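# Pass two sample tubes through window into lab rack

## Task

r1 begins in the laboratory and r2 in the reception; the connecting door is locked but a service window is open. Get both sample tubes that are in the reception fully seated in the green rack on the lab bench, with the rack still on that bench at the end. Any sample tube reaching the floor means failure, as does a robot that tips over or is left leaning. Finish with both grippers released and the robots backed away, since anything only held in place by a robot at the end is not counted.

## Robot and tools

Robots: r1 and r2 are identical Hello Robot Stretch 4 units. Each has an omni-wheel base, a lift that rides up a mast, a telescoping arm that reaches forward, a wrist with yaw, pitch and roll, and a two-finger gripper. Each carries four cameras: <name>_head_camera, <name>_head_left_camera, <name>_head_right_camera and <name>_wrist_camera. A robot stands about 1.6 m tall; its base rim lies within 0.23 m of the base origin. The tubes must cross from reception to lab through the service window, most likely handed from r2 to r1 or set down where r1 can reach. Loose objects may occasionally get a brief shove from outside.

Frames: each robot's base frame sits on the floor below the base centre, x ahead, y to the left, z up. hand_pose (link pinch, a point between the open fingertips) is stated in that frame; its axes equal the base axes when all wrist joints are 0, and its printed position may be somewhat off. The odometry frame is the base frame as it was at scene start. Each robot reports only in its own frames, so where the robots are relative to each other must be judged from images, lidar_m and wrist_depth_mm.

execute_actions: argument "actions" is a list holding one action object or nothing (empty just returns state and images). The action is keyed by "r1" and/or "r2"; each robot gets its own object. Inside it: "base" with exactly one relative command, measured from the base position in the most recent state report: translate_m (metres, -2 to 2, forward positive), strafe_m (metres, -2 to 2, left positive) or rotate_rad (radians, -3.2 to 3.2, counter-clockwise positive). "joints" holds absolute targets by name: lift_m 0 to 1.2 m, arm_m 0 to 0.55 m, wrist_yaw_rad -1.134 to 4.276 (0 ahead, positive leftward, 3.14 tucked back, above 3.4 the arm may obstruct), wrist_pitch_rad -1.117 to 4.259 (0 level, 1.57 pointing down), wrist_roll_rad -1.117 to 4.259 (positive turns clockwise seen from behind), gripper_m -0.038 to 0.141 m (fingertip gap; negative squeezes the tips together). Done tolerances: lift and arm ±0.004, yaw and roll ±0.02, pitch ±0.05, gripper ±0.004. "pace" is "slow", "default", "fast" or "max" (base up to 0.1/0.3/0.4/0.6 m/s and 1/2/3/4 rad/s; lowered when the lift is raised above 0.2, down to 0.3 m/s and 1 rad/s at 1.2). "contact_limits": {"arm_m": value 0 to 0.75, default 0.5}, the push allowed before the arm halts. Or send {"end_of_arm": "enable_torque"} alone to revive wrist or gripper motors that shut off. Motions in one action start together; none may exceed 15 s. "cameras" chooses which images return (null or ["all"] for all, [] for none). Joint targets outside range get clipped and reported; any unknown key or other bad value rejects the whole call. A joint, base or robot you omit may still be driving toward an older target without the status showing it. To unfold at the start, send lift_m 0.4 with wrist_yaw_rad 0.

Results: base_status and joint_status per motion: "done"; "off_target" (resting short, maybe still pushing); "contact_stop_at_<key>" (hit something; lift, arm or wheels then go slack, a slack lift can sag under load, slack wheels can roll); "limit_stop_at_<name>" (built-in stop; limit_stop_at_tilt means leaning over 6 degrees, everything slack until it rights; limit_stop_at_own_body means near self-collision, move away from the body); "time_out"; "torque_fault" (wrist motor went limp, needs enable_torque). on_its_own lists uncommanded behaviour; "held at" is the held target. lidar_m: 12 distances in metres, sector 1 ahead and counter-clockwise by 30 degrees; "-" means nothing or closer than 0.25 m; misses glass, thin legs, much behind. wrist_depth_mm: 7x7 grid of median depths, 100 to 2000 mm. base_odometry counts wheel turns only; if turned_by_wheels and turned_by_imu differ by over 0.1 rad, a bump or slip happened. base_tilt in degrees, forward and right positive, with a fixed bias up to 1.5. motor_effort is percent of maximum with the action's peak in brackets; a steady gripper_m effort change suggests a firm grip, but neither gripper_m nor "done" confirms holding. Gripping below an object's width pulls it toward the wrist. A stop in one call cancels your remaining calls in that reply.

Other tools: wait (seconds 0 to 10), zoom_image (camera plus region [x0,y0,x1,y1] in pixels, at most 504x504, on the newest full image), read_manual (licence texts only), finished_scene (scene number; irreversible, call only when the goal holds). Camera intrinsics and T_world_to_cam (base frame to camera) are listed per camera with small errors.

Avoid: robots pressing or hitting each other (even millimetres after contact is a hard press); driving or turning with over 1 kg held and arm_m above 0.2, especially fast; strong pushes with a high gripper; torque faults from pressing the gripper into things; tubes falling; fingertips jamming on surfaces (raise the lift). Two robots can differ by about 3 cm of travel per metre.

Each tool is called as name(argument=value, ...) on one line, values as JSON.

## Session

execute_actions(actions=[])

Scene clock: 0.00 s.
r1.base_odometry: x=+0.000 y=+0.000 heading=+0.000 (m, m, rad; r1's odometry frame)
r1.turned_by_wheels: +0.000 (rad since the last result)
r1.turned_by_imu: +0.000 (rad since the last result)
r1.base_tilt: forward=-0.1 right=-0.4 (deg)
r1.lidar_m: 1.84 1.27 1.13 1.08 1.34 1.28 1.28 1.52 2.70 1.44 0.85 0.99
r1.base_status: not commanded
r1.joint_positions: lift_m=+0.173 arm_m=+0.002 wrist_yaw_rad=+3.153 wrist_pitch_rad=+0.000 wrist_roll_rad=+0.006 gripper_m=+0.057
r1.joint_status: not commanded
r1.motor_effort: lift_m=+19 arm_m=+0 wrist_yaw_rad=+1 wrist_pitch_rad=-8 wrist_roll_rad=+0 gripper_m=-3 wheel_0=-1 wheel_1=+0 wheel_2=+0 (%)
r1.hand_pose: x=-0.1167 y=+0.0841 z=+0.3515 quat_wxyz=(-0.006, +0.000, +0.003, +1.000) (m; r1's base frame)
r1.wrist_depth_mm: - 143 1499 1464 1336 1281 1205 / - 117 147 1499 1366 1281 1205 / - 117 143 1464 1366 1281 1182 / - 129 175 1499 1366 1281 1205 / 144 1661 1576 1464 1366 1255 1205 / 234 1576 225 1430 204 1255 1182 / 230 1042 891 163 917 842 917
r2.base_odometry: x=+0.000 y=+0.000 heading=+0.000 (m, m, rad; r2's odometry frame)
r2.turned_by_wheels: +0.000 (rad since the last result)
r2.turned_by_imu: +0.000 (rad since the last result)
r2.base_tilt: forward=+0.7 right=-0.2 (deg)
r2.lidar_m: 1.26 1.24 1.29 0.98 0.99 1.13 1.37 3.45 0.90 1.13 3.24 1.63
r2.base_status: not commanded
r2.joint_positions: lift_m=+0.227 arm_m=+0.000 wrist_yaw_rad=+3.094 wrist_pitch_rad=+0.016 wrist_roll_rad=+0.005 gripper_m=+0.057
r2.joint_status: not commanded
r2.motor_effort: lift_m=+21 arm_m=-1 wrist_yaw_rad=+0 wrist_pitch_rad=-5 wrist_roll_rad=-3 gripper_m=-1 wheel_0=+0 wheel_1=+0 wheel_2=+0 (%)
r2.hand_pose: x=-0.1135 y=+0.1009 z=+0.4001 quat_wxyz=(+0.024, -0.008, +0.002, +1.000) (m; r2's base frame)
r2.wrist_depth_mm: - 138 - - - 1138 976 / - 137 - - 1499 1160 946 / - 126 196 - 1576 1182 946 / 108 137 251 - 1576 1160 946 / 136 - - - 1576 1160 946 / 1661 1618 211 1708 209 1160 946 / 1098 1042 1008 152 1042 1025 946
pictures: r1_head_camera, r1_head_left_camera, r1_head_right_camera, r1_wrist_camera, r2_head_camera, r2_head_left_camera, r2_head_right_camera, r2_wrist_camera
Images, in order (width x height): r1_head_camera 420x560, r1_head_left_camera 420x672, r1_head_right_camera 420x672, r1_wrist_camera 616x392, r2_head_camera 420x560, r2_head_left_camera 420x672, r2_head_right_camera 420x672, r2_wrist_camera 616x392.

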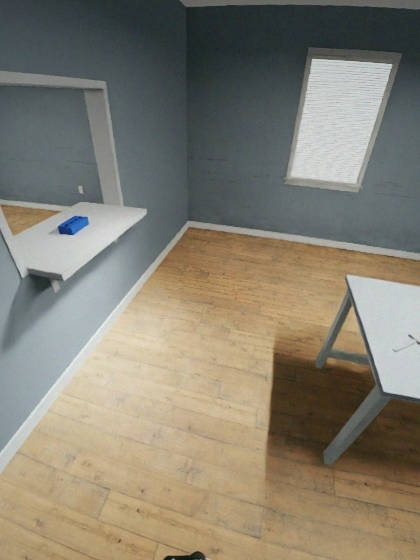

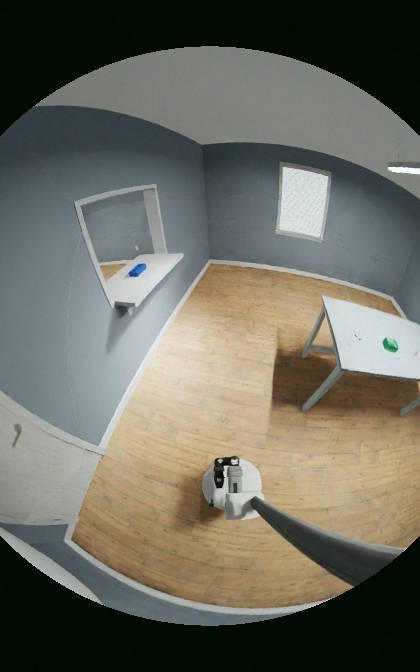

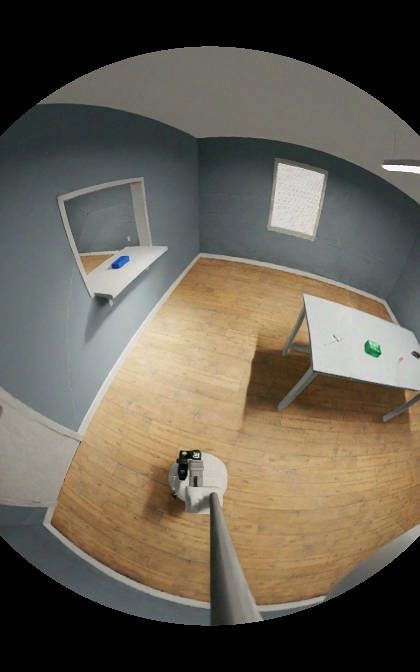

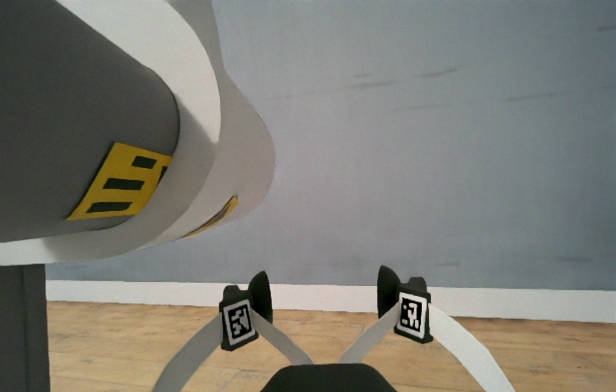

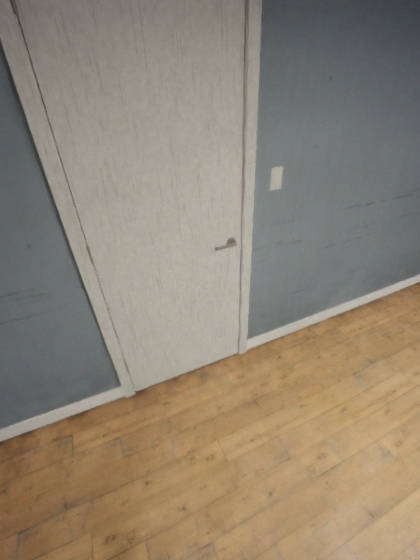

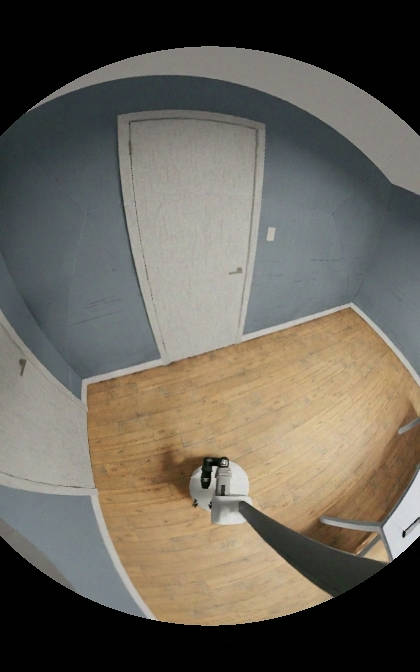

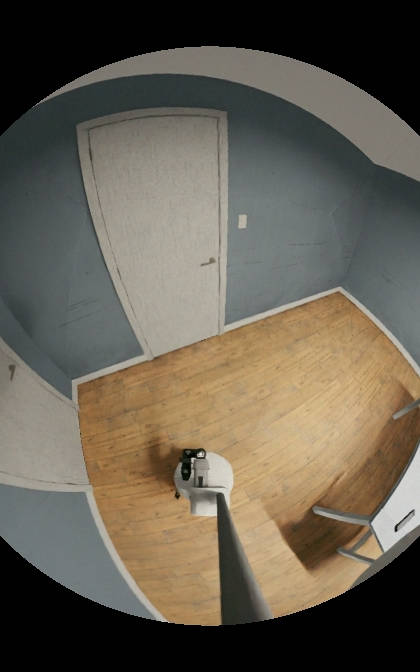

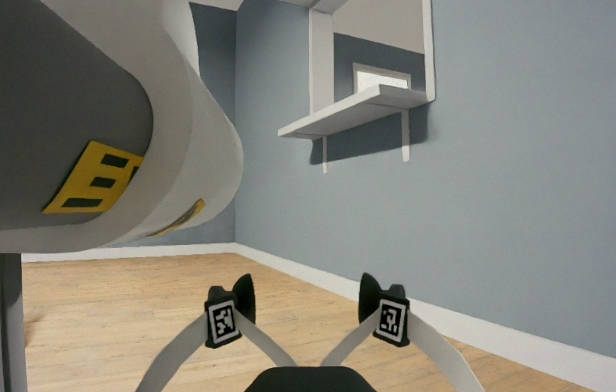

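execute_actions(actions=[{"r1":{"joints":{"lift_m":0.9,"wrist_yaw_rad":0},"base":{"rotate_rad":-0.6}},"r2":{"joints":{"lift_m":0.9,"wrist_yaw_rad":0},"base":{"rotate_rad":-2.0}}}])

Scene clock: 7.10 s.
r1.base_odometry: x=+0.000 y=+0.000 heading=-0.599 (m, m, rad; r1's odometry frame)
r1.turned_by_wheels: -0.599 (rad since the last result)
r1.turned_by_imu: -0.595 (rad since the last result)
r1.base_tilt: forward=-0.1 right=-0.3 (deg)
r1.lidar_m: 0.86 2.57 1.28 1.12 1.10 1.25 1.28 1.30 1.46 2.37 1.63 0.86
r1.base_status: done
r1.joint_positions: lift_m=+0.900 arm_m=+0.002 wrist_yaw_rad=+0.000 wrist_pitch_rad=+0.000 wrist_roll_rad=+0.006 gripper_m=+0.057
r1.joint_status: all done
r1.motor_effort: lift_m=+21(19) arm_m=+0(0) wrist_yaw_rad=+0(6) wrist_pitch_rad=-8(7) wrist_roll_rad=-1(0) gripper_m=-3(2) wheel_0=+4(11) wheel_1=+7(12) wheel_2=+3(9) (%)
r1.hand_pose: x=+0.4613 y=-0.0873 z=+1.0782 quat_wxyz=(+1.000, +0.003, +0.000, +0.000) (m; r1's base frame)
r1.wrist_depth_mm: - - - - - - - / - - - - - - - / - - - - - - - / - - - - - - - / - - - - - - - / - - 226 - 203 1229 1060 / - - - 163 820 750 809
r2.base_odometry: x=+0.000 y=+0.000 heading=-2.000 (m, m, rad; r2's odometry frame)
r2.turned_by_wheels: -2.000 (rad since the last result)
r2.turned_by_imu: -1.978 (rad since the last result)
r2.base_tilt: forward=+0.9 right=-0.2 (deg)
r2.lidar_m: 0.89 1.33 2.91 1.55 1.27 1.23 1.23 1.01 1.04 1.17 1.50 1.28
r2.base_status: done
r2.joint_positions: lift_m=+0.900 arm_m=+0.000 wrist_yaw_rad=+0.000 wrist_pitch_rad=+0.016 wrist_roll_rad=+0.005 gripper_m=+0.057
r2.joint_status: all done
r2.motor_effort: lift_m=+25(26) arm_m=-1(1) wrist_yaw_rad=-1(7) wrist_pitch_rad=-5(5) wrist_roll_rad=+0(1) gripper_m=-4(3) wheel_0=+2(10) wheel_1=+2(12) wheel_2=+0(7) (%)
r2.hand_pose: x=+0.4590 y=-0.0873 z=+1.0732 quat_wxyz=(+1.000, +0.002, +0.008, +0.000) (m; r2's base frame)
r2.wrist_depth_mm: - - - - - - - / - - - - - - - / - - - - - - - / - - - - - - - / - - - - - - - / - 1397 211 1336 208 - - / - - 842 152 976 - -
pictures: r1_head_camera, r1_head_left_camera, r1_head_right_camera, r1_wrist_camera, r2_head_camera, r2_head_left_camera, r2_head_right_camera, r2_wrist_camera
camera_calibration (this result's frames):
r1_wrist_camera: T_world_to_cam=[[0.0155353, -0.998727, -0.0479884, -0.0345999], [-0.0107954, 0.0478238, -0.998797, 1.14208], [0.999821, 0.0160346, -0.0100387, -0.225657], [0, 0, 0, 1]] pos_world=[0.238483, -0.0855562, 1.13678]
r2_wrist_camera: T_world_to_cam=[[0.00499339, -0.999858, -0.0160661, -0.0726003], [-0.00561601, 0.016038, -0.999856, 1.13713], [0.999972, 0.00508289, -0.00553513, -0.228374], [0, 0, 0, 1]] pos_world=[0.235117, -0.0896666, 1.13454]
Images, in order (width x height): r1_head_camera 420x560, r1_head_left_camera 420x672, r1_head_right_camera 420x672, r1_wrist_camera 616x392, r2_head_camera 420x560, r2_head_left_camera 420x672, r2_head_right_camera 420x672, r2_wrist_camera 616x392.

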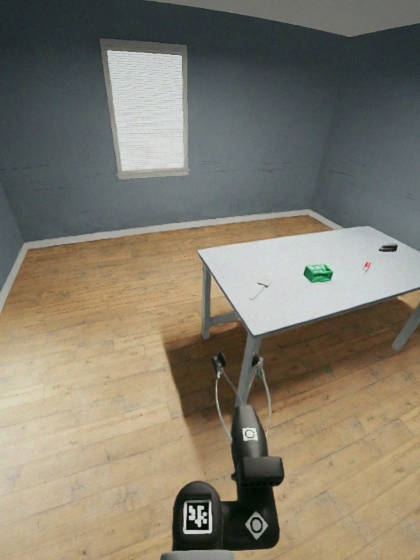

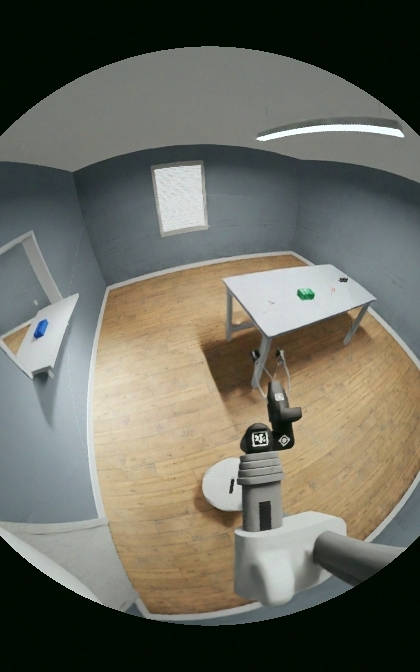

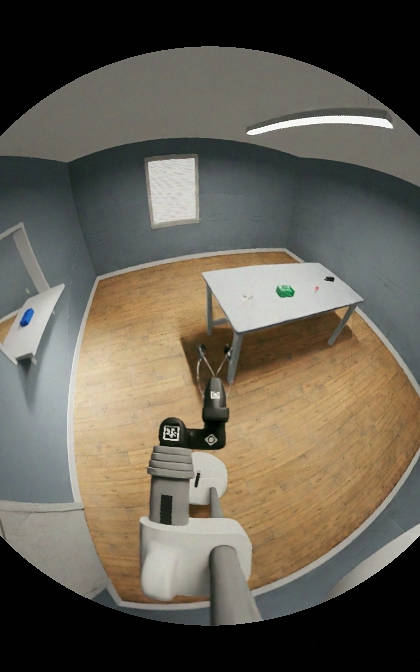

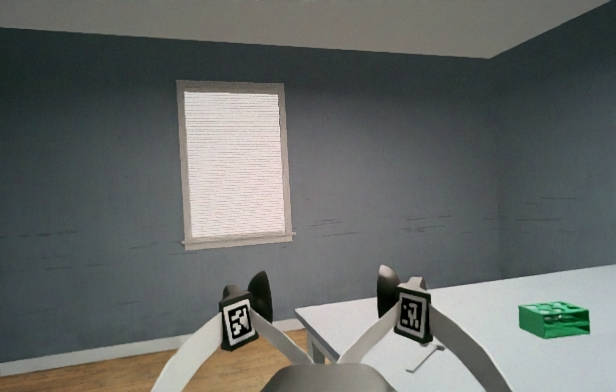

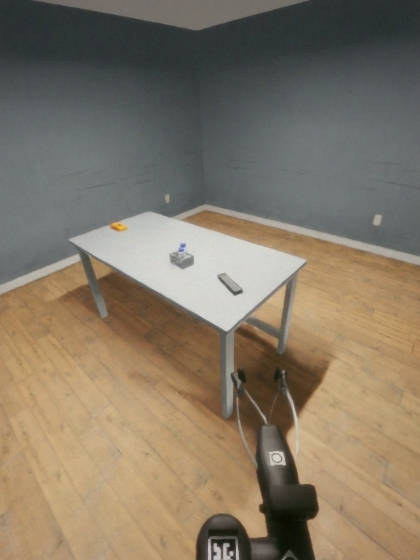

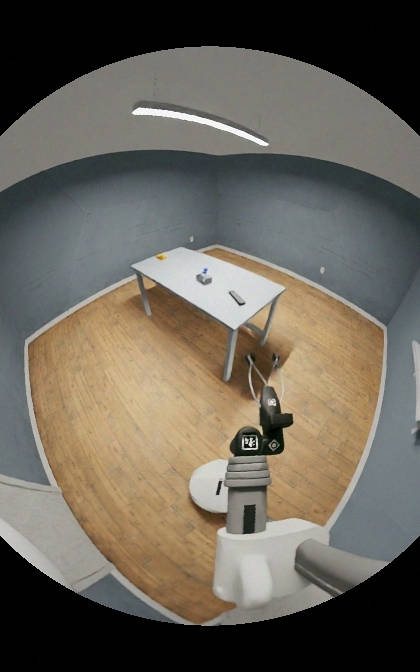

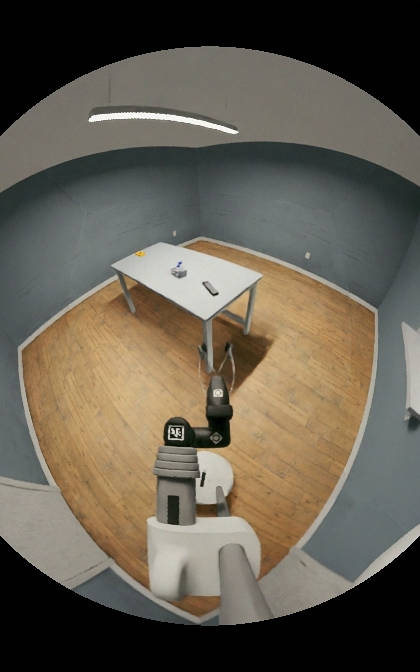

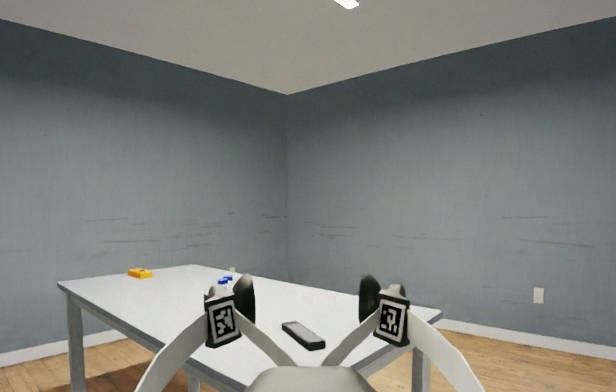

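zoom_image(camera="r2_head_camera", region=[100,200,260,320])

zoom_image(camera="r1_head_camera", region=[240,220,420,320])

zoom_image(camera="r1_head_left_camera", region=[0,220,120,400])

Region (100, 200, 260, 320) of r2_head_camera's 420x560 image, scaled by 3.150, with more detail than that image has; it fills the top 378 rows of this view, and the rest is white.

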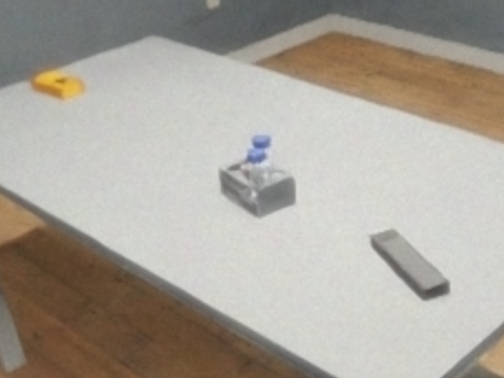

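Region (240, 220, 420, 320) of r1_head_camera's 420x560 image, scaled by 2.800, with more detail than that image has.

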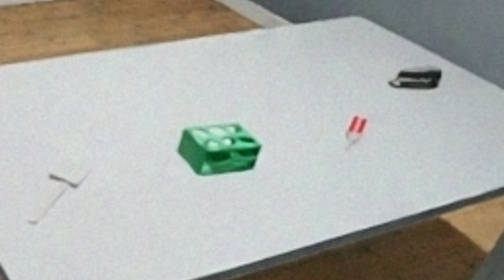

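Region (0, 220, 120, 400) of r1_head_left_camera's 420x672 image, scaled by 2.800, with more detail than that image has.

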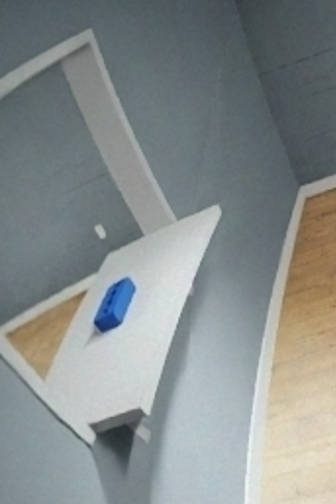

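execute_actions(actions=[{"r1":{"base":{"rotate_rad":0.32},"joints":{"lift_m":1.0,"wrist_yaw_rad":1.5}},"r2":{"base":{"rotate_rad":-0.71},"joints":{"lift_m":0.7,"gripper_m":0.09}}}], cameras=[])

execute_actions(actions=[{"r1":{"base":{"translate_m":1.19}},"r2":{"base":{"strafe_m":1.216}}}], cameras=[])

execute_actions(actions=[{"r1":{"base":{"rotate_rad":1.57},"joints":{"wrist_yaw_rad":0,"gripper_m":0.09}},"r2":{"base":{"translate_m":0.3}}}], cameras=["r1_head_camera","r1_wrist_camera","r2_head_camera","r2_wrist_camera"])

Scene clock: 35.43 s.
r1.base_odometry: x=+0.000 y=+0.000 heading=-0.280 (m, m, rad; r1's odometry frame)
r1.turned_by_wheels: +0.319 (rad since the last result)
r1.turned_by_imu: +0.315 (rad since the last result)
r1.base_tilt: forward=-0.1 right=-0.4 (deg)
r1.lidar_m: 3.41 1.30 1.19 1.09 1.12 1.36 1.29 1.33 1.85 3.18 1.03 0.85
r1.base_status: done
r1.joint_positions: lift_m=+1.000 arm_m=+0.002 wrist_yaw_rad=+1.500 wrist_pitch_rad=+0.000 wrist_roll_rad=+0.006 gripper_m=+0.057
r1.joint_status: all done
r1.motor_effort: lift_m=+21(22) arm_m=+0(0) wrist_yaw_rad=+2(11) wrist_pitch_rad=-8(8) wrist_roll_rad=+2(2) gripper_m=-2(2) wheel_0=-5(9) wheel_1=-9(11) wheel_2=-4(9) (%)
r1.hand_pose: x=+0.2805 y=+0.2815 z=+1.1782 quat_wxyz=(+0.732, +0.002, +0.002, +0.681) (m; r1's base frame)
r1.wrist_depth_mm: 1025 1060 1098 1118 1098 1138 1138 / 1060 1060 1118 1098 1138 1118 - / 1042 1042 1098 1118 1118 1118 - / 1025 1060 1098 1078 1118 1118 - / 1060 1060 1078 1098 1098 1138 - / 1042 1078 226 1098 204 1098 1160 / 1042 1060 1060 163 1098 1118 1118
r2.base_odometry: x=+0.000 y=+0.000 heading=-2.709 (m, m, rad; r2's odometry frame)
r2.turned_by_wheels: -0.709 (rad since the last result)
r2.turned_by_imu: -0.702 (rad since the last result)
r2.base_tilt: forward=+0.7 right=+0.1 (deg)
r2.lidar_m: 3.46 0.92 1.03 3.25 1.80 1.30 1.23 1.32 1.06 1.02 1.09 1.19
r2.base_status: done
r2.joint_positions: lift_m=+0.700 arm_m=+0.000 wrist_yaw_rad=+0.000 wrist_pitch_rad=+0.016 wrist_roll_rad=+0.005 gripper_m=+0.090
r2.joint_status: all done
r2.motor_effort: lift_m=+15(24) arm_m=-1(1) wrist_yaw_rad=+1(1) wrist_pitch_rad=-5(5) wrist_roll_rad=-2(1) gripper_m=-3(3) wheel_0=+5(8) wheel_1=+6(10) wheel_2=+4(8) (%)
r2.hand_pose: x=+0.4589 y=-0.0875 z=+0.8739 quat_wxyz=(+1.000, +0.002, +0.008, +0.000) (m; r2's base frame)
r2.wrist_depth_mm: - - - - - - 1576 / - - - - - - 1618 / - - - - - - 1576 / - - - - - - 1618 / - - - - - - 1336 / - - 212 - 213 - 1397 / - 1182 - 147 - 1808 1430
pictures: none
No camera images: the call's "cameras" was empty. Leave "cameras" out to get every camera's image.

Scene clock: 40.90 s.
r1.base_odometry: x=+1.144 y=-0.328 heading=-0.279 (m, m, rad; r1's odometry frame)
r1.turned_by_wheels: +0.001 (rad since the last result)
r1.turned_by_imu: -0.005 (rad since the last result)
r1.base_tilt: forward=+0.0 right=-0.4 (deg)
r1.lidar_m: 2.21 1.66 0.98 0.91 0.93 1.64 2.48 2.58 0.52 0.44 0.47 2.34
r1.base_status: done
r1.joint_positions: lift_m=+1.000 arm_m=+0.002 wrist_yaw_rad=+1.500 wrist_pitch_rad=+0.000 wrist_roll_rad=+0.006 gripper_m=+0.057
r1.joint_status: not commanded
r1.motor_effort: lift_m=+21(21) arm_m=+0(0) wrist_yaw_rad=+1(2) wrist_pitch_rad=-8(8) wrist_roll_rad=+1(0) gripper_m=-2(3) wheel_0=+4(8) wheel_1=+7(11) wheel_2=+0(11) (%)
r1.hand_pose: x=+0.2804 y=+0.2816 z=+1.1782 quat_wxyz=(+0.732, +0.002, +0.002, +0.682) (m; r1's base frame)
r1.wrist_depth_mm: 1078 1078 1098 1118 1118 1160 1160 / 1078 - - - 1138 1160 1160 / 1078 - - - 1138 1160 1160 / 1042 - - - 1229 1160 1138 / 1078 - - - 1205 1118 1138 / 1078 1397 224 1255 203 1138 1160 / 1078 917 866 163 904 1160 1138
r2.base_odometry: x=+0.510 y=-1.104 heading=-2.708 (m, m, rad; r2's odometry frame)
r2.turned_by_wheels: +0.000 (rad since the last result)
r2.turned_by_imu: +0.001 (rad since the last result)
r2.base_tilt: forward=+0.9 right=+0.0 (deg)
r2.lidar_m: 0.70 0.76 1.05 2.03 1.79 1.31 1.24 1.31 1.79 2.22 2.24 0.73
r2.base_status: done
r2.joint_positions: lift_m=+0.700 arm_m=+0.000 wrist_yaw_rad=+0.000 wrist_pitch_rad=+0.016 wrist_roll_rad=+0.005 gripper_m=+0.090
r2.joint_status: not commanded
r2.motor_effort: lift_m=+16(16) arm_m=-1(1) wrist_yaw_rad=+0(0) wrist_pitch_rad=-7(5) wrist_roll_rad=-2(0) gripper_m=-2(2) wheel_0=-1(10) wheel_1=+3(11) wheel_2=+1(4) (%)
r2.hand_pose: x=+0.4589 y=-0.0874 z=+0.8739 quat_wxyz=(+1.000, +0.002, +0.008, +0.000) (m; r2's base frame)
r2.wrist_depth_mm: - - - - - - - / - - - - - - - / - - - - - - - / - - - - - - - / - - - 1098 - - - / 580 603 211 615 212 591 569 / 535 535 539 148 530 525 530
pictures: none
No camera images: the call's "cameras" was empty. Leave "cameras" out to get every camera's image.

Scene clock: 43.37 s.
r1.base_odometry: x=+1.144 y=-0.328 heading=+1.289 (m, m, rad; r1's odometry frame)
r1.turned_by_wheels: +1.569 (rad since the last result)
r1.turned_by_imu: +1.555 (rad since the last result)
r1.base_tilt: forward=-0.1 right=-0.4 (deg)
r1.lidar_m: 0.92 0.97 1.62 2.47 2.59 0.47 0.45 0.53 2.32 2.24 1.67 0.97
r1.base_status: done
r1.joint_positions: lift_m=+1.000 arm_m=+0.002 wrist_yaw_rad=+0.000 wrist_pitch_rad=+0.000 wrist_roll_rad=+0.006 gripper_m=+0.090
r1.joint_status: all done
r1.motor_effort: lift_m=+19(20) arm_m=+0(0) wrist_yaw_rad=+0(4) wrist_pitch_rad=-8(8) wrist_roll_rad=+0(0) gripper_m=-2(1) wheel_0=-5(10) wheel_1=-7(15) wheel_2=-3(11) (%)
r1.hand_pose: x=+0.4613 y=-0.0873 z=+1.1783 quat_wxyz=(+1.000, +0.003, +0.000, +0.000) (m; r1's base frame)
r1.wrist_depth_mm: 946 946 931 946 960 976 931 / 946 946 - - - - 904 / 946 946 - - - - 931 / 960 931 - - - - 931 / 946 931 - - - - 917 / 946 946 214 1255 946 991 904 / 931 931 820 156 778 768 917
r2.base_odometry: x=+0.238 y=-1.230 heading=-2.708 (m, m, rad; r2's odometry frame)
r2.turned_by_wheels: +0.000 (rad since the last result)
r2.turned_by_imu: -0.001 (rad since the last result)
r2.base_tilt: forward=+0.7 right=-0.1 (deg)
r2.lidar_m: 0.41 0.44 0.59 2.03 2.15 1.63 1.56 1.57 2.25 2.23 0.59 0.44
r2.base_status: done
r2.joint_positions: lift_m=+0.700 arm_m=+0.000 wrist_yaw_rad=+0.000 wrist_pitch_rad=+0.016 wrist_roll_rad=+0.005 gripper_m=+0.090
r2.joint_status: not commanded
r2.motor_effort: lift_m=+16(16) arm_m=-1(1) wrist_yaw_rad=-1(0) wrist_pitch_rad=-5(4) wrist_roll_rad=-1(2) gripper_m=-3(3) wheel_0=+2(9) wheel_1=+4(11) wheel_2=-1(12) (%)
r2.hand_pose: x=+0.4589 y=-0.0874 z=+0.8739 quat_wxyz=(+1.000, +0.002, +0.008, +0.000) (m; r2's base frame)
r2.wrist_depth_mm: - - - - - - - / - - - - - - - / - - - - - - - / - - - - - - - / - - - - - - - / 585 597 211 484 212 585 530 / 402 382 392 147 387 373 394
pictures: r1_head_camera, r1_wrist_camera, r2_head_camera, r2_wrist_camera
camera_calibration (this result's frames):
r1_wrist_camera: T_world_to_cam=[[0.0155731, -0.998726, -0.0479894, -0.029798], [-0.0108353, 0.0478239, -0.998797, 1.24214], [0.99982, 0.0160743, -0.0100767, -0.224612], [0, 0, 0, 1]] pos_world=[0.238495, -0.0855536, 1.23696]
r2_wrist_camera: T_world_to_cam=[[0.00461766, -0.99986, -0.0160659, -0.0757377], [-0.00561, 0.01604, -0.999856, 0.937904], [0.999974, 0.00470712, -0.00553515, -0.229479], [0, 0, 0, 1]] pos_world=[0.235085, -0.0896908, 0.935281]
Images, in order (width x height): r1_head_camera 420x560, r1_wrist_camera 616x392, r2_head_camera 420x560, r2_wrist_camera 616x392.

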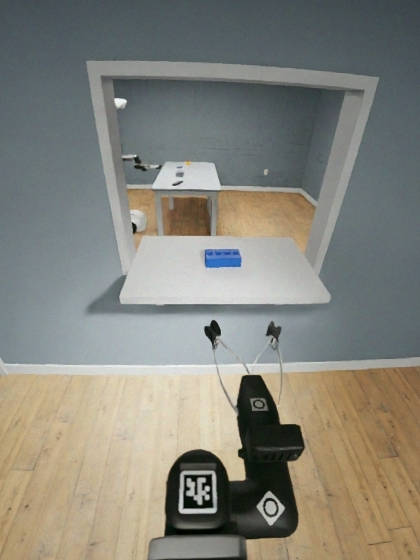

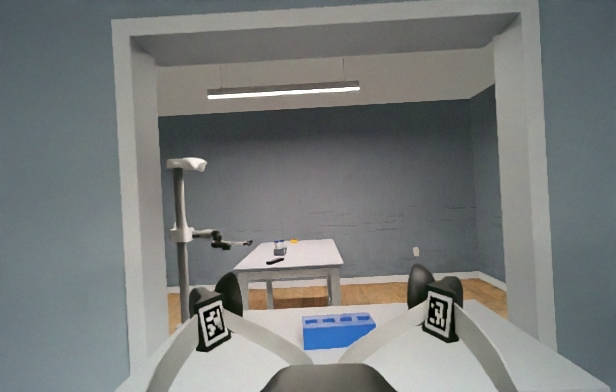

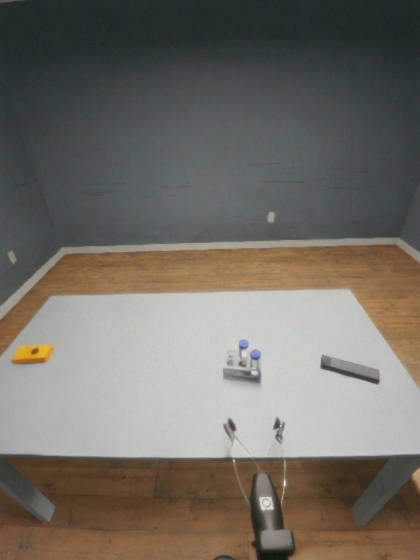

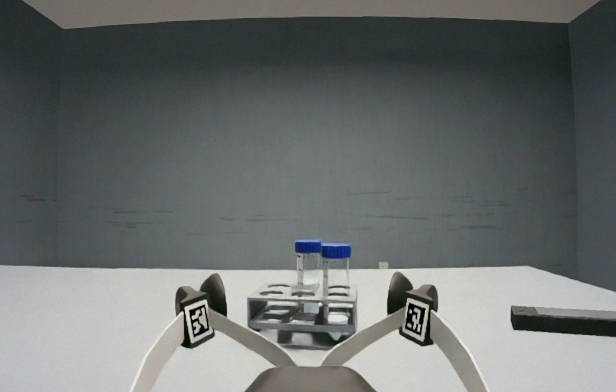

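execute_actions(actions=[{"r1":{"base":{"translate_m":0.2}},"r2":{"base":{"strafe_m":-0.035},"joints":{"lift_m":0.678,"arm_m":0.12,"gripper_m":0.05}}}], cameras=["r2_head_camera","r2_wrist_camera"])

Scene clock: 55.23 s.
r1.base_odometry: x=+1.199 y=-0.136 heading=+1.290 (m, m, rad; r1's odometry frame)
r1.turned_by_wheels: +0.001 (rad since the last result)
r1.turned_by_imu: -0.001 (rad since the last result)
r1.base_tilt: forward=-0.2 right=-0.3 (deg)
r1.lidar_m: 0.72 0.73 1.33 2.48 2.57 0.69 0.65 0.69 2.35 2.25 1.37 0.75
r1.base_status: done
r1.joint_positions: lift_m=+1.000 arm_m=+0.002 wrist_yaw_rad=+0.000 wrist_pitch_rad=+0.000 wrist_roll_rad=+0.006 gripper_m=+0.090
r1.joint_status: not commanded
r1.motor_effort: lift_m=+19(19) arm_m=+0(0) wrist_yaw_rad=+1(1) wrist_pitch_rad=-7(8) wrist_roll_rad=+0(3) gripper_m=-1(2) wheel_0=+5(8) wheel_1=+8(12) wheel_2=-1(11) (%)
r1.hand_pose: x=+0.4613 y=-0.0874 z=+1.1783 quat_wxyz=(+1.000, +0.003, +0.000, +0.000) (m; r1's base frame)
r1.wrist_depth_mm: 741 820 1008 1025 - - 759 / 732 - - - - - 768 / 741 - - - - - 778 / 741 - - - - - 778 / 741 - - - - - 788 / 741 - 213 - 1025 - 798 / 732 788 831 156 768 768 750
r2.base_odometry: x=+0.224 y=-1.198 heading=-2.708 (m, m, rad; r2's odometry frame)
r2.turned_by_wheels: +0.000 (rad since the last result)
r2.turned_by_imu: -0.001 (rad since the last result)
r2.base_tilt: forward=+0.9 right=+0.0 (deg)
r2.lidar_m: 0.39 0.45 0.62 2.09 2.18 1.60 1.57 1.59 2.24 2.22 0.58 0.43
r2.base_status: done
r2.joint_positions: lift_m=+0.678 arm_m=+0.119 wrist_yaw_rad=+0.000 wrist_pitch_rad=+0.016 wrist_roll_rad=+0.005 gripper_m=+0.050
r2.joint_status: all done
r2.motor_effort: lift_m=+15(15) arm_m=+5(7) wrist_yaw_rad=+0(1) wrist_pitch_rad=-5(4) wrist_roll_rad=-1(1) gripper_m=-5(0) wheel_0=+3(10) wheel_1=-2(11) wheel_2=+0(0) (%)
r2.hand_pose: x=+0.5786 y=-0.0874 z=+0.8520 quat_wxyz=(+1.000, +0.002, +0.008, +0.000) (m; r2's base frame)
r2.wrist_depth_mm: - - - - - - - / - - - - - - - / - - - - - - - / - - - - - - - / - - - - - - - / 504 517 211 353 213 504 484 / 347 334 319 154 315 327 330
pictures: r2_head_camera, r2_wrist_camera
camera_calibration (this result's frames):
r2_wrist_camera: T_world_to_cam=[[0.00473288, -0.99986, -0.0160656, -0.0766765], [-0.00558737, 0.0160391, -0.999856, 0.916621], [0.999973, 0.00482196, -0.00551068, -0.349261], [0, 0, 0, 1]] pos_world=[0.354737, -0.0896834, 0.913332]
Images, in order (width x height): r2_head_camera 420x560, r2_wrist_camera 616x392.

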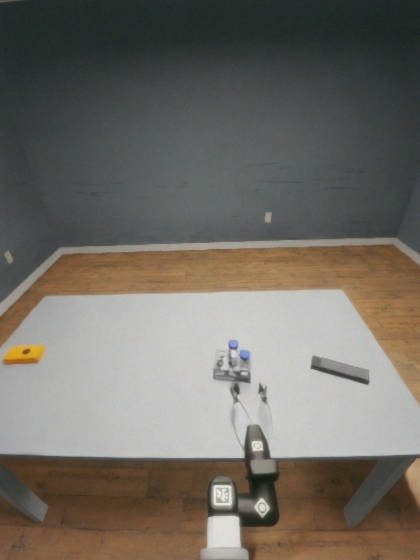

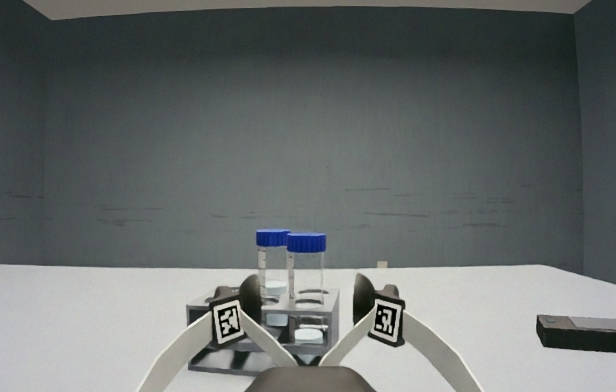

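execute_actions(actions=[{"r2":{"joints":{"lift_m":0.687,"arm_m":0.2},"pace":"slow"}}], cameras=["r2_head_camera","r2_wrist_camera"])

Scene clock: 61.47 s.
r1.base_odometry: x=+1.199 y=-0.136 heading=+1.290 (m, m, rad; r1's odometry frame)
r1.turned_by_wheels: +0.000 (rad since the last result)
r1.turned_by_imu: -0.001 (rad since the last result)
r1.base_tilt: forward=-0.2 right=-0.4 (deg)
r1.lidar_m: 0.70 0.75 1.36 2.47 2.57 0.72 0.64 0.69 2.35 2.25 1.37 0.76
r1.base_status: not commanded
r1.joint_positions: lift_m=+1.000 arm_m=+0.002 wrist_yaw_rad=+0.000 wrist_pitch_rad=+0.000 wrist_roll_rad=+0.006 gripper_m=+0.090
r1.joint_status: not commanded
r1.motor_effort: lift_m=+19(19) arm_m=+0(0) wrist_yaw_rad=+1(1) wrist_pitch_rad=-8(8) wrist_roll_rad=-1(0) gripper_m=-1(1) wheel_0=+5(4) wheel_1=+8(8) wheel_2=-1(1) (%)
r1.hand_pose: x=+0.4613 y=-0.0874 z=+1.1783 quat_wxyz=(+1.000, +0.003, +0.000, +0.000) (m; r1's base frame)
r1.wrist_depth_mm: 723 831 991 1025 - - 759 / 741 - - - - - 768 / 741 - - - - - 778 / 732 - - - - - 788 / 732 - - - - - 788 / 750 - 214 - 1025 - 820 / 750 798 820 156 778 759 759
r2.base_odometry: x=+0.224 y=-1.198 heading=-2.708 (m, m, rad; r2's odometry frame)
r2.turned_by_wheels: +0.000 (rad since the last result)
r2.turned_by_imu: -0.001 (rad since the last result)
r2.base_tilt: forward=+1.0 right=-0.1 (deg)
r2.lidar_m: 0.42 0.44 0.61 2.08 2.16 1.61 1.55 1.61 2.25 2.20 0.61 0.44
r2.base_status: not commanded
r2.joint_positions: lift_m=+0.687 arm_m=+0.199 wrist_yaw_rad=+0.000 wrist_pitch_rad=+0.016 wrist_roll_rad=+0.005 gripper_m=+0.050
r2.joint_status: all done
r2.motor_effort: lift_m=+25(26) arm_m=+5(6) wrist_yaw_rad=+0(1) wrist_pitch_rad=-5(5) wrist_roll_rad=+0(3) gripper_m=-4(4) wheel_0=+3(2) wheel_1=-3(2) wheel_2=+1(0) (%)
r2.hand_pose: x=+0.6585 y=-0.0874 z=+0.8602 quat_wxyz=(+1.000, +0.002, +0.008, +0.000) (m; r2's base frame)
r2.wrist_depth_mm: - - - - - - - / - - - - - - - / - - - - - - - / - - - - - - - / - - - - - - - / 530 544 211 554 213 539 512 / 364 349 252 154 330 345 362
pictures: r2_head_camera, r2_wrist_camera
camera_calibration (this result's frames):
r2_wrist_camera: T_world_to_cam=[[0.00471695, -0.99986, -0.0160657, -0.0769172], [-0.00558715, 0.0160393, -0.999856, 0.925267], [0.999973, 0.00480603, -0.00551071, -0.429183], [0, 0, 0, 1]] pos_world=[0.434703, -0.0896844, 0.921533]
Images, in order (width x height): r2_head_camera 420x560, r2_wrist_camera 616x392.

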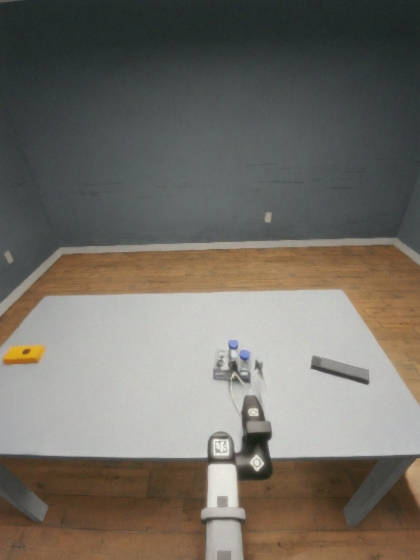

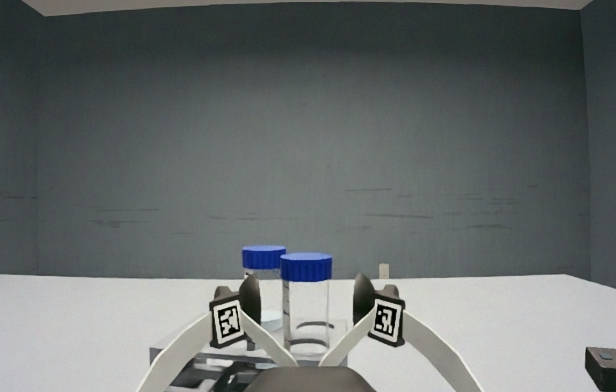

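execute_actions(actions=[{"r2":{"joints":{"lift_m":0.682,"arm_m":0.245},"pace":"slow"}}], cameras=["r2_head_camera","r2_wrist_camera"])

Scene clock: 66.47 s.
r1.base_odometry: x=+1.199 y=-0.136 heading=+1.290 (m, m, rad; r1's odometry frame)
r1.turned_by_wheels: +0.000 (rad since the last result)
r1.turned_by_imu: -0.001 (rad since the last result)
r1.base_tilt: forward=-0.1 right=-0.5 (deg)
r1.lidar_m: 0.69 0.74 1.29 2.48 2.59 0.67 0.65 0.68 2.36 2.26 1.39 0.74
r1.base_status: not commanded
r1.joint_positions: lift_m=+1.000 arm_m=+0.002 wrist_yaw_rad=+0.000 wrist_pitch_rad=+0.000 wrist_roll_rad=+0.006 gripper_m=+0.090
r1.joint_status: not commanded
r1.motor_effort: lift_m=+19(19) arm_m=+0(0) wrist_yaw_rad=+0(1) wrist_pitch_rad=-8(8) wrist_roll_rad=-1(0) gripper_m=-2(2) wheel_0=+4(4) wheel_1=+8(8) wheel_2=-1(1) (%)
r1.hand_pose: x=+0.4613 y=-0.0874 z=+1.1783 quat_wxyz=(+1.000, +0.003, +0.000, +0.000) (m; r1's base frame)
r1.wrist_depth_mm: 741 831 1008 1042 - - 768 / 732 - - - - - 759 / 741 - - - - - 778 / 741 - - - - - 778 / 732 - - - - - 798 / 741 - 214 - 1042 - 809 / 741 788 820 156 768 759 750
r2.base_odometry: x=+0.224 y=-1.198 heading=-2.708 (m, m, rad; r2's odometry frame)
r2.turned_by_wheels: +0.000 (rad since the last result)
r2.turned_by_imu: -0.001 (rad since the last result)
r2.base_tilt: forward=+1.0 right=-0.2 (deg)
r2.lidar_m: 0.41 0.45 0.60 2.08 2.15 1.61 1.55 1.59 2.26 2.21 0.59 0.45
r2.base_status: not commanded
r2.joint_positions: lift_m=+0.682 arm_m=+0.244 wrist_yaw_rad=+0.000 wrist_pitch_rad=+0.016 wrist_roll_rad=+0.005 gripper_m=+0.050
r2.joint_status: all done
r2.motor_effort: lift_m=+15(25) arm_m=+5(2) wrist_yaw_rad=+0(0) wrist_pitch_rad=-6(5) wrist_roll_rad=-1(0) gripper_m=-5(4) wheel_0=+2(2) wheel_1=-3(2) wheel_2=+0(1) (%)
r2.hand_pose: x=+0.7035 y=-0.0874 z=+0.8560 quat_wxyz=(+1.000, +0.002, +0.008, +0.000) (m; r2's base frame)
r2.wrist_depth_mm: - - - - - - - / - - - - - - - / - - - - - - - / - - - - - - - / - - - - - - - / 517 530 210 488 213 517 500 / 357 314 196 154 322 338 351
pictures: r2_head_camera, r2_wrist_camera
camera_calibration (this result's frames):
r2_wrist_camera: T_world_to_cam=[[0.00471409, -0.99986, -0.0160658, -0.0771955], [-0.00558714, 0.0160394, -0.999856, 0.921328], [0.999973, 0.00480317, -0.00551075, -0.474182], [0, 0, 0, 1]] pos_world=[0.479681, -0.0896846, 0.917341]
Images, in order (width x height): r2_head_camera 420x560, r2_wrist_camera 616x392.

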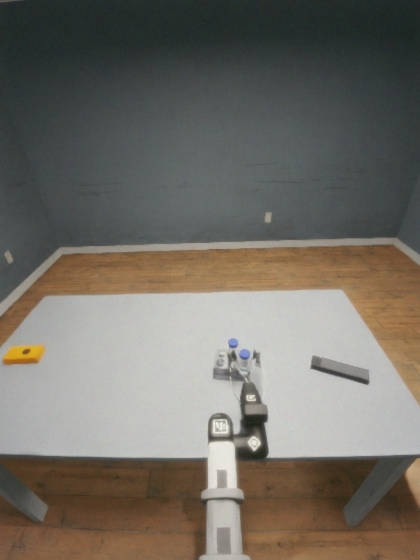

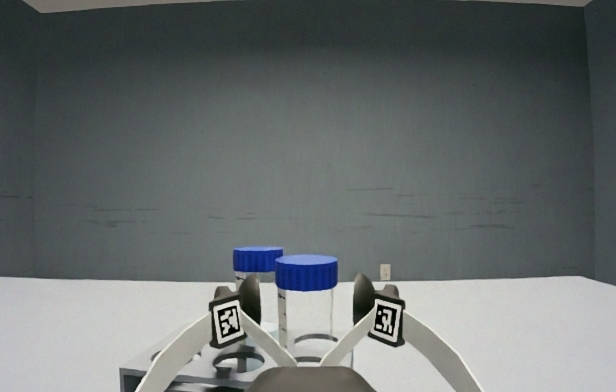

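execute_actions(actions=[{"r2":{"joints":{"gripper_m":0.008}}}], cameras=["r2_wrist_camera"])

execute_actions(actions=[{"r2":{"joints":{"lift_m":0.80},"pace":"slow"}}], cameras=["r2_wrist_camera","r2_head_camera","r2_head_left_camera"])

Scene clock: 69.83 s.
r1.base_odometry: x=+1.199 y=-0.136 heading=+1.290 (m, m, rad; r1's odometry frame)
r1.turned_by_wheels: +0.000 (rad since the last result)
r1.turned_by_imu: -0.001 (rad since the last result)
r1.base_tilt: forward=-0.3 right=-0.4 (deg)
r1.lidar_m: 0.67 0.76 1.35 2.46 2.54 0.70 0.66 0.69 2.39 2.27 1.38 0.76
r1.base_status: not commanded
r1.joint_positions: lift_m=+1.000 arm_m=+0.002 wrist_yaw_rad=+0.000 wrist_pitch_rad=+0.000 wrist_roll_rad=+0.006 gripper_m=+0.090
r1.joint_status: not commanded
r1.motor_effort: lift_m=+19(19) arm_m=+0(0) wrist_yaw_rad=+0(1) wrist_pitch_rad=-8(7) wrist_roll_rad=+1(0) gripper_m=-2(2) wheel_0=+4(5) wheel_1=+8(8) wheel_2=-1(1) (%)
r1.hand_pose: x=+0.4613 y=-0.0874 z=+1.1783 quat_wxyz=(+1.000, +0.003, +0.000, +0.000) (m; r1's base frame)
r1.wrist_depth_mm: 723 854 991 1042 - - 750 / 732 - - - - - 768 / 732 - - - - - 778 / 741 - - - - - 788 / 741 - - - - - 798 / 732 - 213 - 1025 - 798 / 741 788 820 156 768 759 750
r2.base_odometry: x=+0.224 y=-1.198 heading=-2.708 (m, m, rad; r2's odometry frame)
r2.turned_by_wheels: +0.000 (rad since the last result)
r2.turned_by_imu: -0.001 (rad since the last result)
r2.base_tilt: forward=+0.8 right=-0.1 (deg)
r2.lidar_m: 0.40 0.45 0.63 2.07 2.18 1.58 1.56 1.62 2.27 2.22 0.58 0.45
r2.base_status: not commanded
r2.joint_positions: lift_m=+0.682 arm_m=+0.244 wrist_yaw_rad=+0.000 wrist_pitch_rad=+0.016 wrist_roll_rad=+0.005 gripper_m=+0.008
r2.joint_status: all done
r2.motor_effort: lift_m=+15(15) arm_m=+4(5) wrist_yaw_rad=+0(0) wrist_pitch_rad=-4(5) wrist_roll_rad=+1(0) gripper_m=-13(13) wheel_0=+2(3) wheel_1=-2(2) wheel_2=+0(0) (%)
r2.hand_pose: x=+0.7036 y=-0.0874 z=+0.8560 quat_wxyz=(+1.000, +0.002, +0.008, +0.000) (m; r2's base frame)
r2.wrist_depth_mm: - - - - - - - / - - - - - - - / - - - - - - - / - - - - - - - / - - - - - - - / 512 530 488 216 477 517 500 / 355 314 196 194 320 330 349
pictures: r2_wrist_camera
camera_calibration (this result's frames):
r2_wrist_camera: T_world_to_cam=[[0.00471431, -0.99986, -0.0160658, -0.0771957], [-0.00558706, 0.0160394, -0.999856, 0.921328], [0.999973, 0.00480339, -0.00551066, -0.474215], [0, 0, 0, 1]] pos_world=[0.479713, -0.0896846, 0.917341]
Images, in order (width x height): r2_wrist_camera 616x392.

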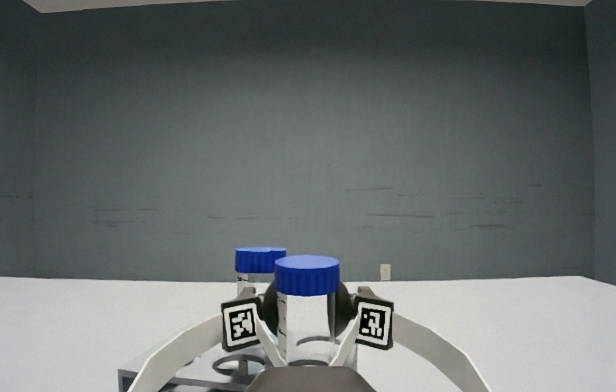

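Scene clock: 71.67 s.
r1.base_odometry: x=+1.199 y=-0.136 heading=+1.290 (m, m, rad; r1's odometry frame)
r1.turned_by_wheels: +0.000 (rad since the last result)
r1.turned_by_imu: +0.000 (rad since the last result)
r1.base_tilt: forward=-0.1 right=-0.4 (deg)
r1.lidar_m: 0.69 0.75 1.36 2.48 2.57 0.69 0.64 0.69 2.34 2.26 1.37 0.73
r1.base_status: not commanded
r1.joint_positions: lift_m=+1.000 arm_m=+0.002 wrist_yaw_rad=+0.000 wrist_pitch_rad=+0.000 wrist_roll_rad=+0.006 gripper_m=+0.090
r1.joint_status: not commanded
r1.motor_effort: lift_m=+19(19) arm_m=+0(0) wrist_yaw_rad=+0(1) wrist_pitch_rad=-8(8) wrist_roll_rad=+1(0) gripper_m=-1(1) wheel_0=+4(5) wheel_1=+8(7) wheel_2=-1(1) (%)
r1.hand_pose: x=+0.4613 y=-0.0874 z=+1.1783 quat_wxyz=(+1.000, +0.003, +0.000, +0.000) (m; r1's base frame)
r1.wrist_depth_mm: 732 842 991 1042 - - 759 / 741 - - - - - 768 / 741 - - - - - 768 / 741 - - - - - 778 / 732 - - - - - 788 / 732 - 213 - 1008 - 809 / 732 788 820 156 768 768 750
r2.base_odometry: x=+0.224 y=-1.198 heading=-2.708 (m, m, rad; r2's odometry frame)
r2.turned_by_wheels: +0.000 (rad since the last result)
r2.turned_by_imu: +0.000 (rad since the last result)
r2.base_tilt: forward=+0.8 right=-0.1 (deg)
r2.lidar_m: 0.41 0.46 0.61 2.07 2.18 1.62 1.55 1.61 2.26 2.21 0.60 0.43
r2.base_status: not commanded
r2.joint_positions: lift_m=+0.800 arm_m=+0.244 wrist_yaw_rad=+0.000 wrist_pitch_rad=+0.016 wrist_roll_rad=+0.005 gripper_m=+0.008
r2.joint_status: all done
r2.motor_effort: lift_m=+25(27) arm_m=+5(5) wrist_yaw_rad=+0(0) wrist_pitch_rad=-5(5) wrist_roll_rad=+0(0) gripper_m=-12(10) wheel_0=+3(2) wheel_1=-2(2) wheel_2=+0(0) (%)
r2.hand_pose: x=+0.7036 y=-0.0874 z=+0.9731 quat_wxyz=(+1.000, +0.002, +0.008, +0.000) (m; r2's base frame)
r2.wrist_depth_mm: - - - - - - - / - - - - - - - / - - - - - - - / - - - - - - - / - - - - - - - / - - - 216 - - - / 627 603 569 195 564 591 615
pictures: r2_head_camera, r2_head_left_camera, r2_wrist_camera
camera_calibration (this result's frames):
r2_wrist_camera: T_world_to_cam=[[0.00471324, -0.99986, -0.0160659, -0.0753127], [-0.00564272, 0.0160393, -0.999855, 1.03851], [0.999973, 0.00480322, -0.00556633, -0.473517], [0, 0, 0, 1]] pos_world=[0.479719, -0.0896846, 1.03451]
Images, in order (width x height): r2_head_camera 420x560, r2_head_left_camera 420x672, r2_wrist_camera 616x392.

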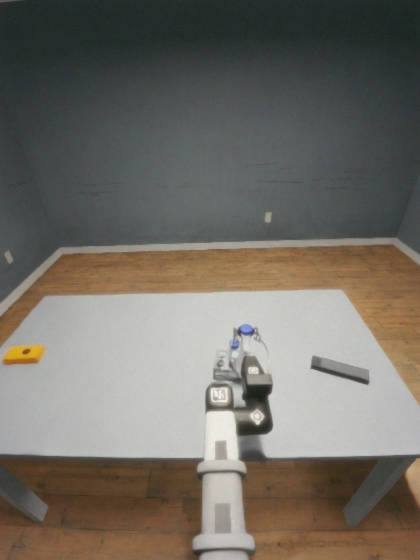

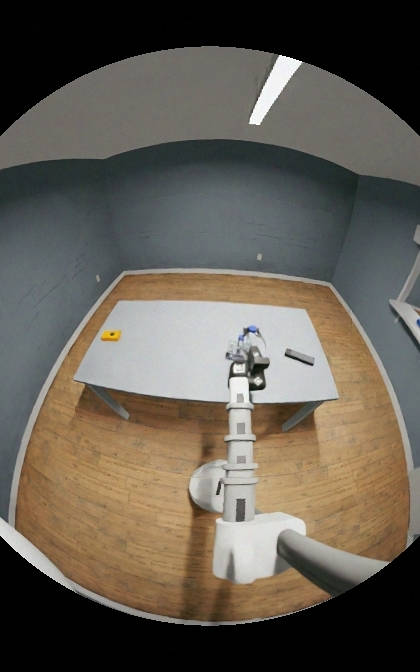

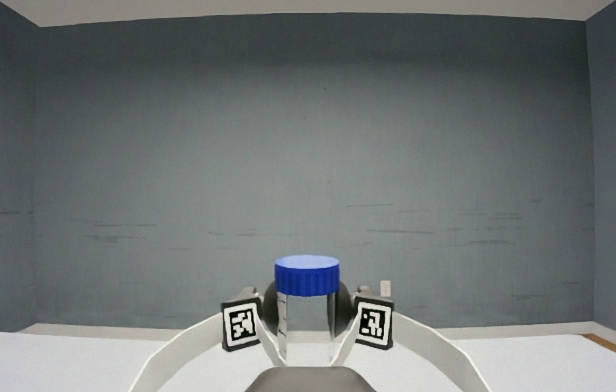

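execute_actions(actions=[{"r2":{"joints":{"lift_m":0.95,"arm_m":0.0},"base":{"rotate_rad":-1.57},"pace":"slow"}}], cameras=["r2_wrist_camera","r2_head_camera","r1_head_camera"])

Scene clock: 78.70 s.
r1.base_odometry: x=+1.199 y=-0.136 heading=+1.290 (m, m, rad; r1's odometry frame)
r1.turned_by_wheels: +0.000 (rad since the last result)
r1.turned_by_imu: -0.002 (rad since the last result)
r1.base_tilt: forward=-0.1 right=-0.4 (deg)
r1.lidar_m: 0.71 0.75 1.36 2.49 2.60 0.72 0.66 0.72 2.33 2.25 1.39 0.77
r1.base_status: not commanded
r1.joint_positions: lift_m=+1.000 arm_m=+0.002 wrist_yaw_rad=+0.000 wrist_pitch_rad=+0.000 wrist_roll_rad=+0.006 gripper_m=+0.090
r1.joint_status: not commanded
r1.motor_effort: lift_m=+19(19) arm_m=+0(0) wrist_yaw_rad=+1(0) wrist_pitch_rad=-6(8) wrist_roll_rad=+0(2) gripper_m=-1(2) wheel_0=+4(5) wheel_1=+8(8) wheel_2=-2(1) (%)
r1.hand_pose: x=+0.4613 y=-0.0874 z=+1.1783 quat_wxyz=(+1.000, +0.003, +0.000, +0.000) (m; r1's base frame)
r1.wrist_depth_mm: 741 831 991 1025 - - 759 / 741 - - - - - 759 / 741 - - - - - 778 / 732 - - - - - 788 / 741 - - - - - 788 / 741 - 214 - 1025 - 798 / 741 788 831 157 768 759 750
r2.base_odometry: x=+0.224 y=-1.198 heading=+2.006 (m, m, rad; r2's odometry frame)
r2.turned_by_wheels: -1.569 (rad since the last result)
r2.turned_by_imu: -1.552 (rad since the last result)
r2.base_tilt: forward=+1.0 right=-0.3 (deg)
r2.lidar_m: 2.22 0.61 0.43 0.41 0.43 0.63 2.07 2.16 1.61 1.55 1.59 2.23
r2.base_status: done
r2.joint_positions: lift_m=+0.950 arm_m=+0.001 wrist_yaw_rad=+0.000 wrist_pitch_rad=+0.016 wrist_roll_rad=+0.005 gripper_m=+0.008
r2.joint_status: all done
r2.motor_effort: lift_m=+25(28) arm_m=-5(1) wrist_yaw_rad=+0(1) wrist_pitch_rad=-5(5) wrist_roll_rad=+0(1) gripper_m=-16(12) wheel_0=+5(8) wheel_1=+6(8) wheel_2=+4(6) (%)
r2.hand_pose: x=+0.4602 y=-0.0875 z=+1.1232 quat_wxyz=(+1.000, +0.002, +0.008, +0.000) (m; r2's base frame)
r2.wrist_depth_mm: - - - - - - - / 1921 1863 - - - 1983 - / - - - - - - - / - - - - - 1983 - / - - - - 1983 1983 1983 / - - - 217 1983 1983 1983 / - 1983 1983 195 1983 1983 1983
pictures: r1_head_camera, r2_head_camera, r2_wrist_camera
camera_calibration (this result's frames):
r2_wrist_camera: T_world_to_cam=[[0.00451169, -0.999861, -0.0160643, -0.0717222], [-0.00565589, 0.0160387, -0.999855, 1.18716], [0.999974, 0.0046019, -0.00558274, -0.229294], [0, 0, 0, 1]] pos_world=[0.236326, -0.0896975, 1.18456]
Images, in order (width x height): r1_head_camera 420x560, r2_head_camera 420x560, r2_wrist_camera 616x392.

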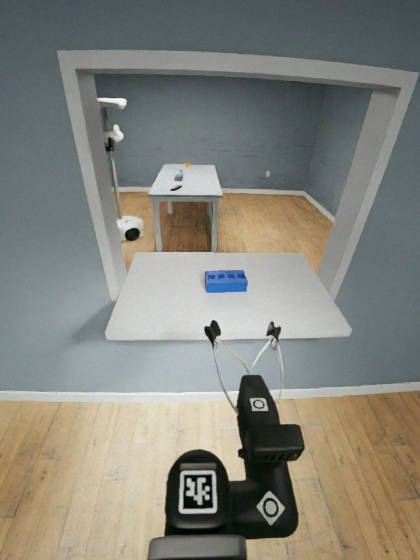

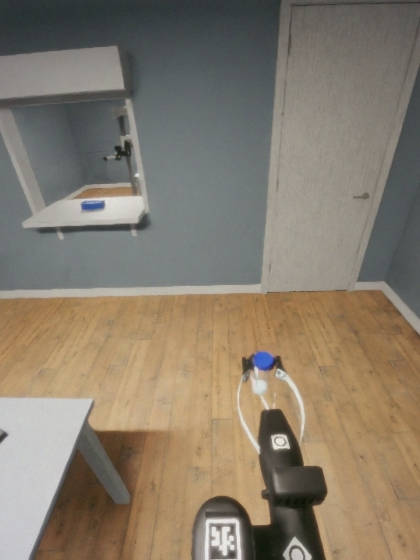

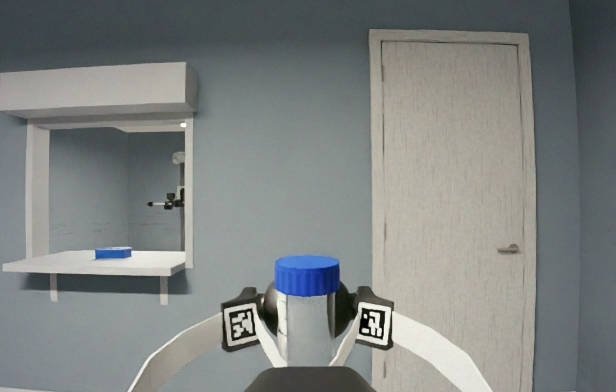

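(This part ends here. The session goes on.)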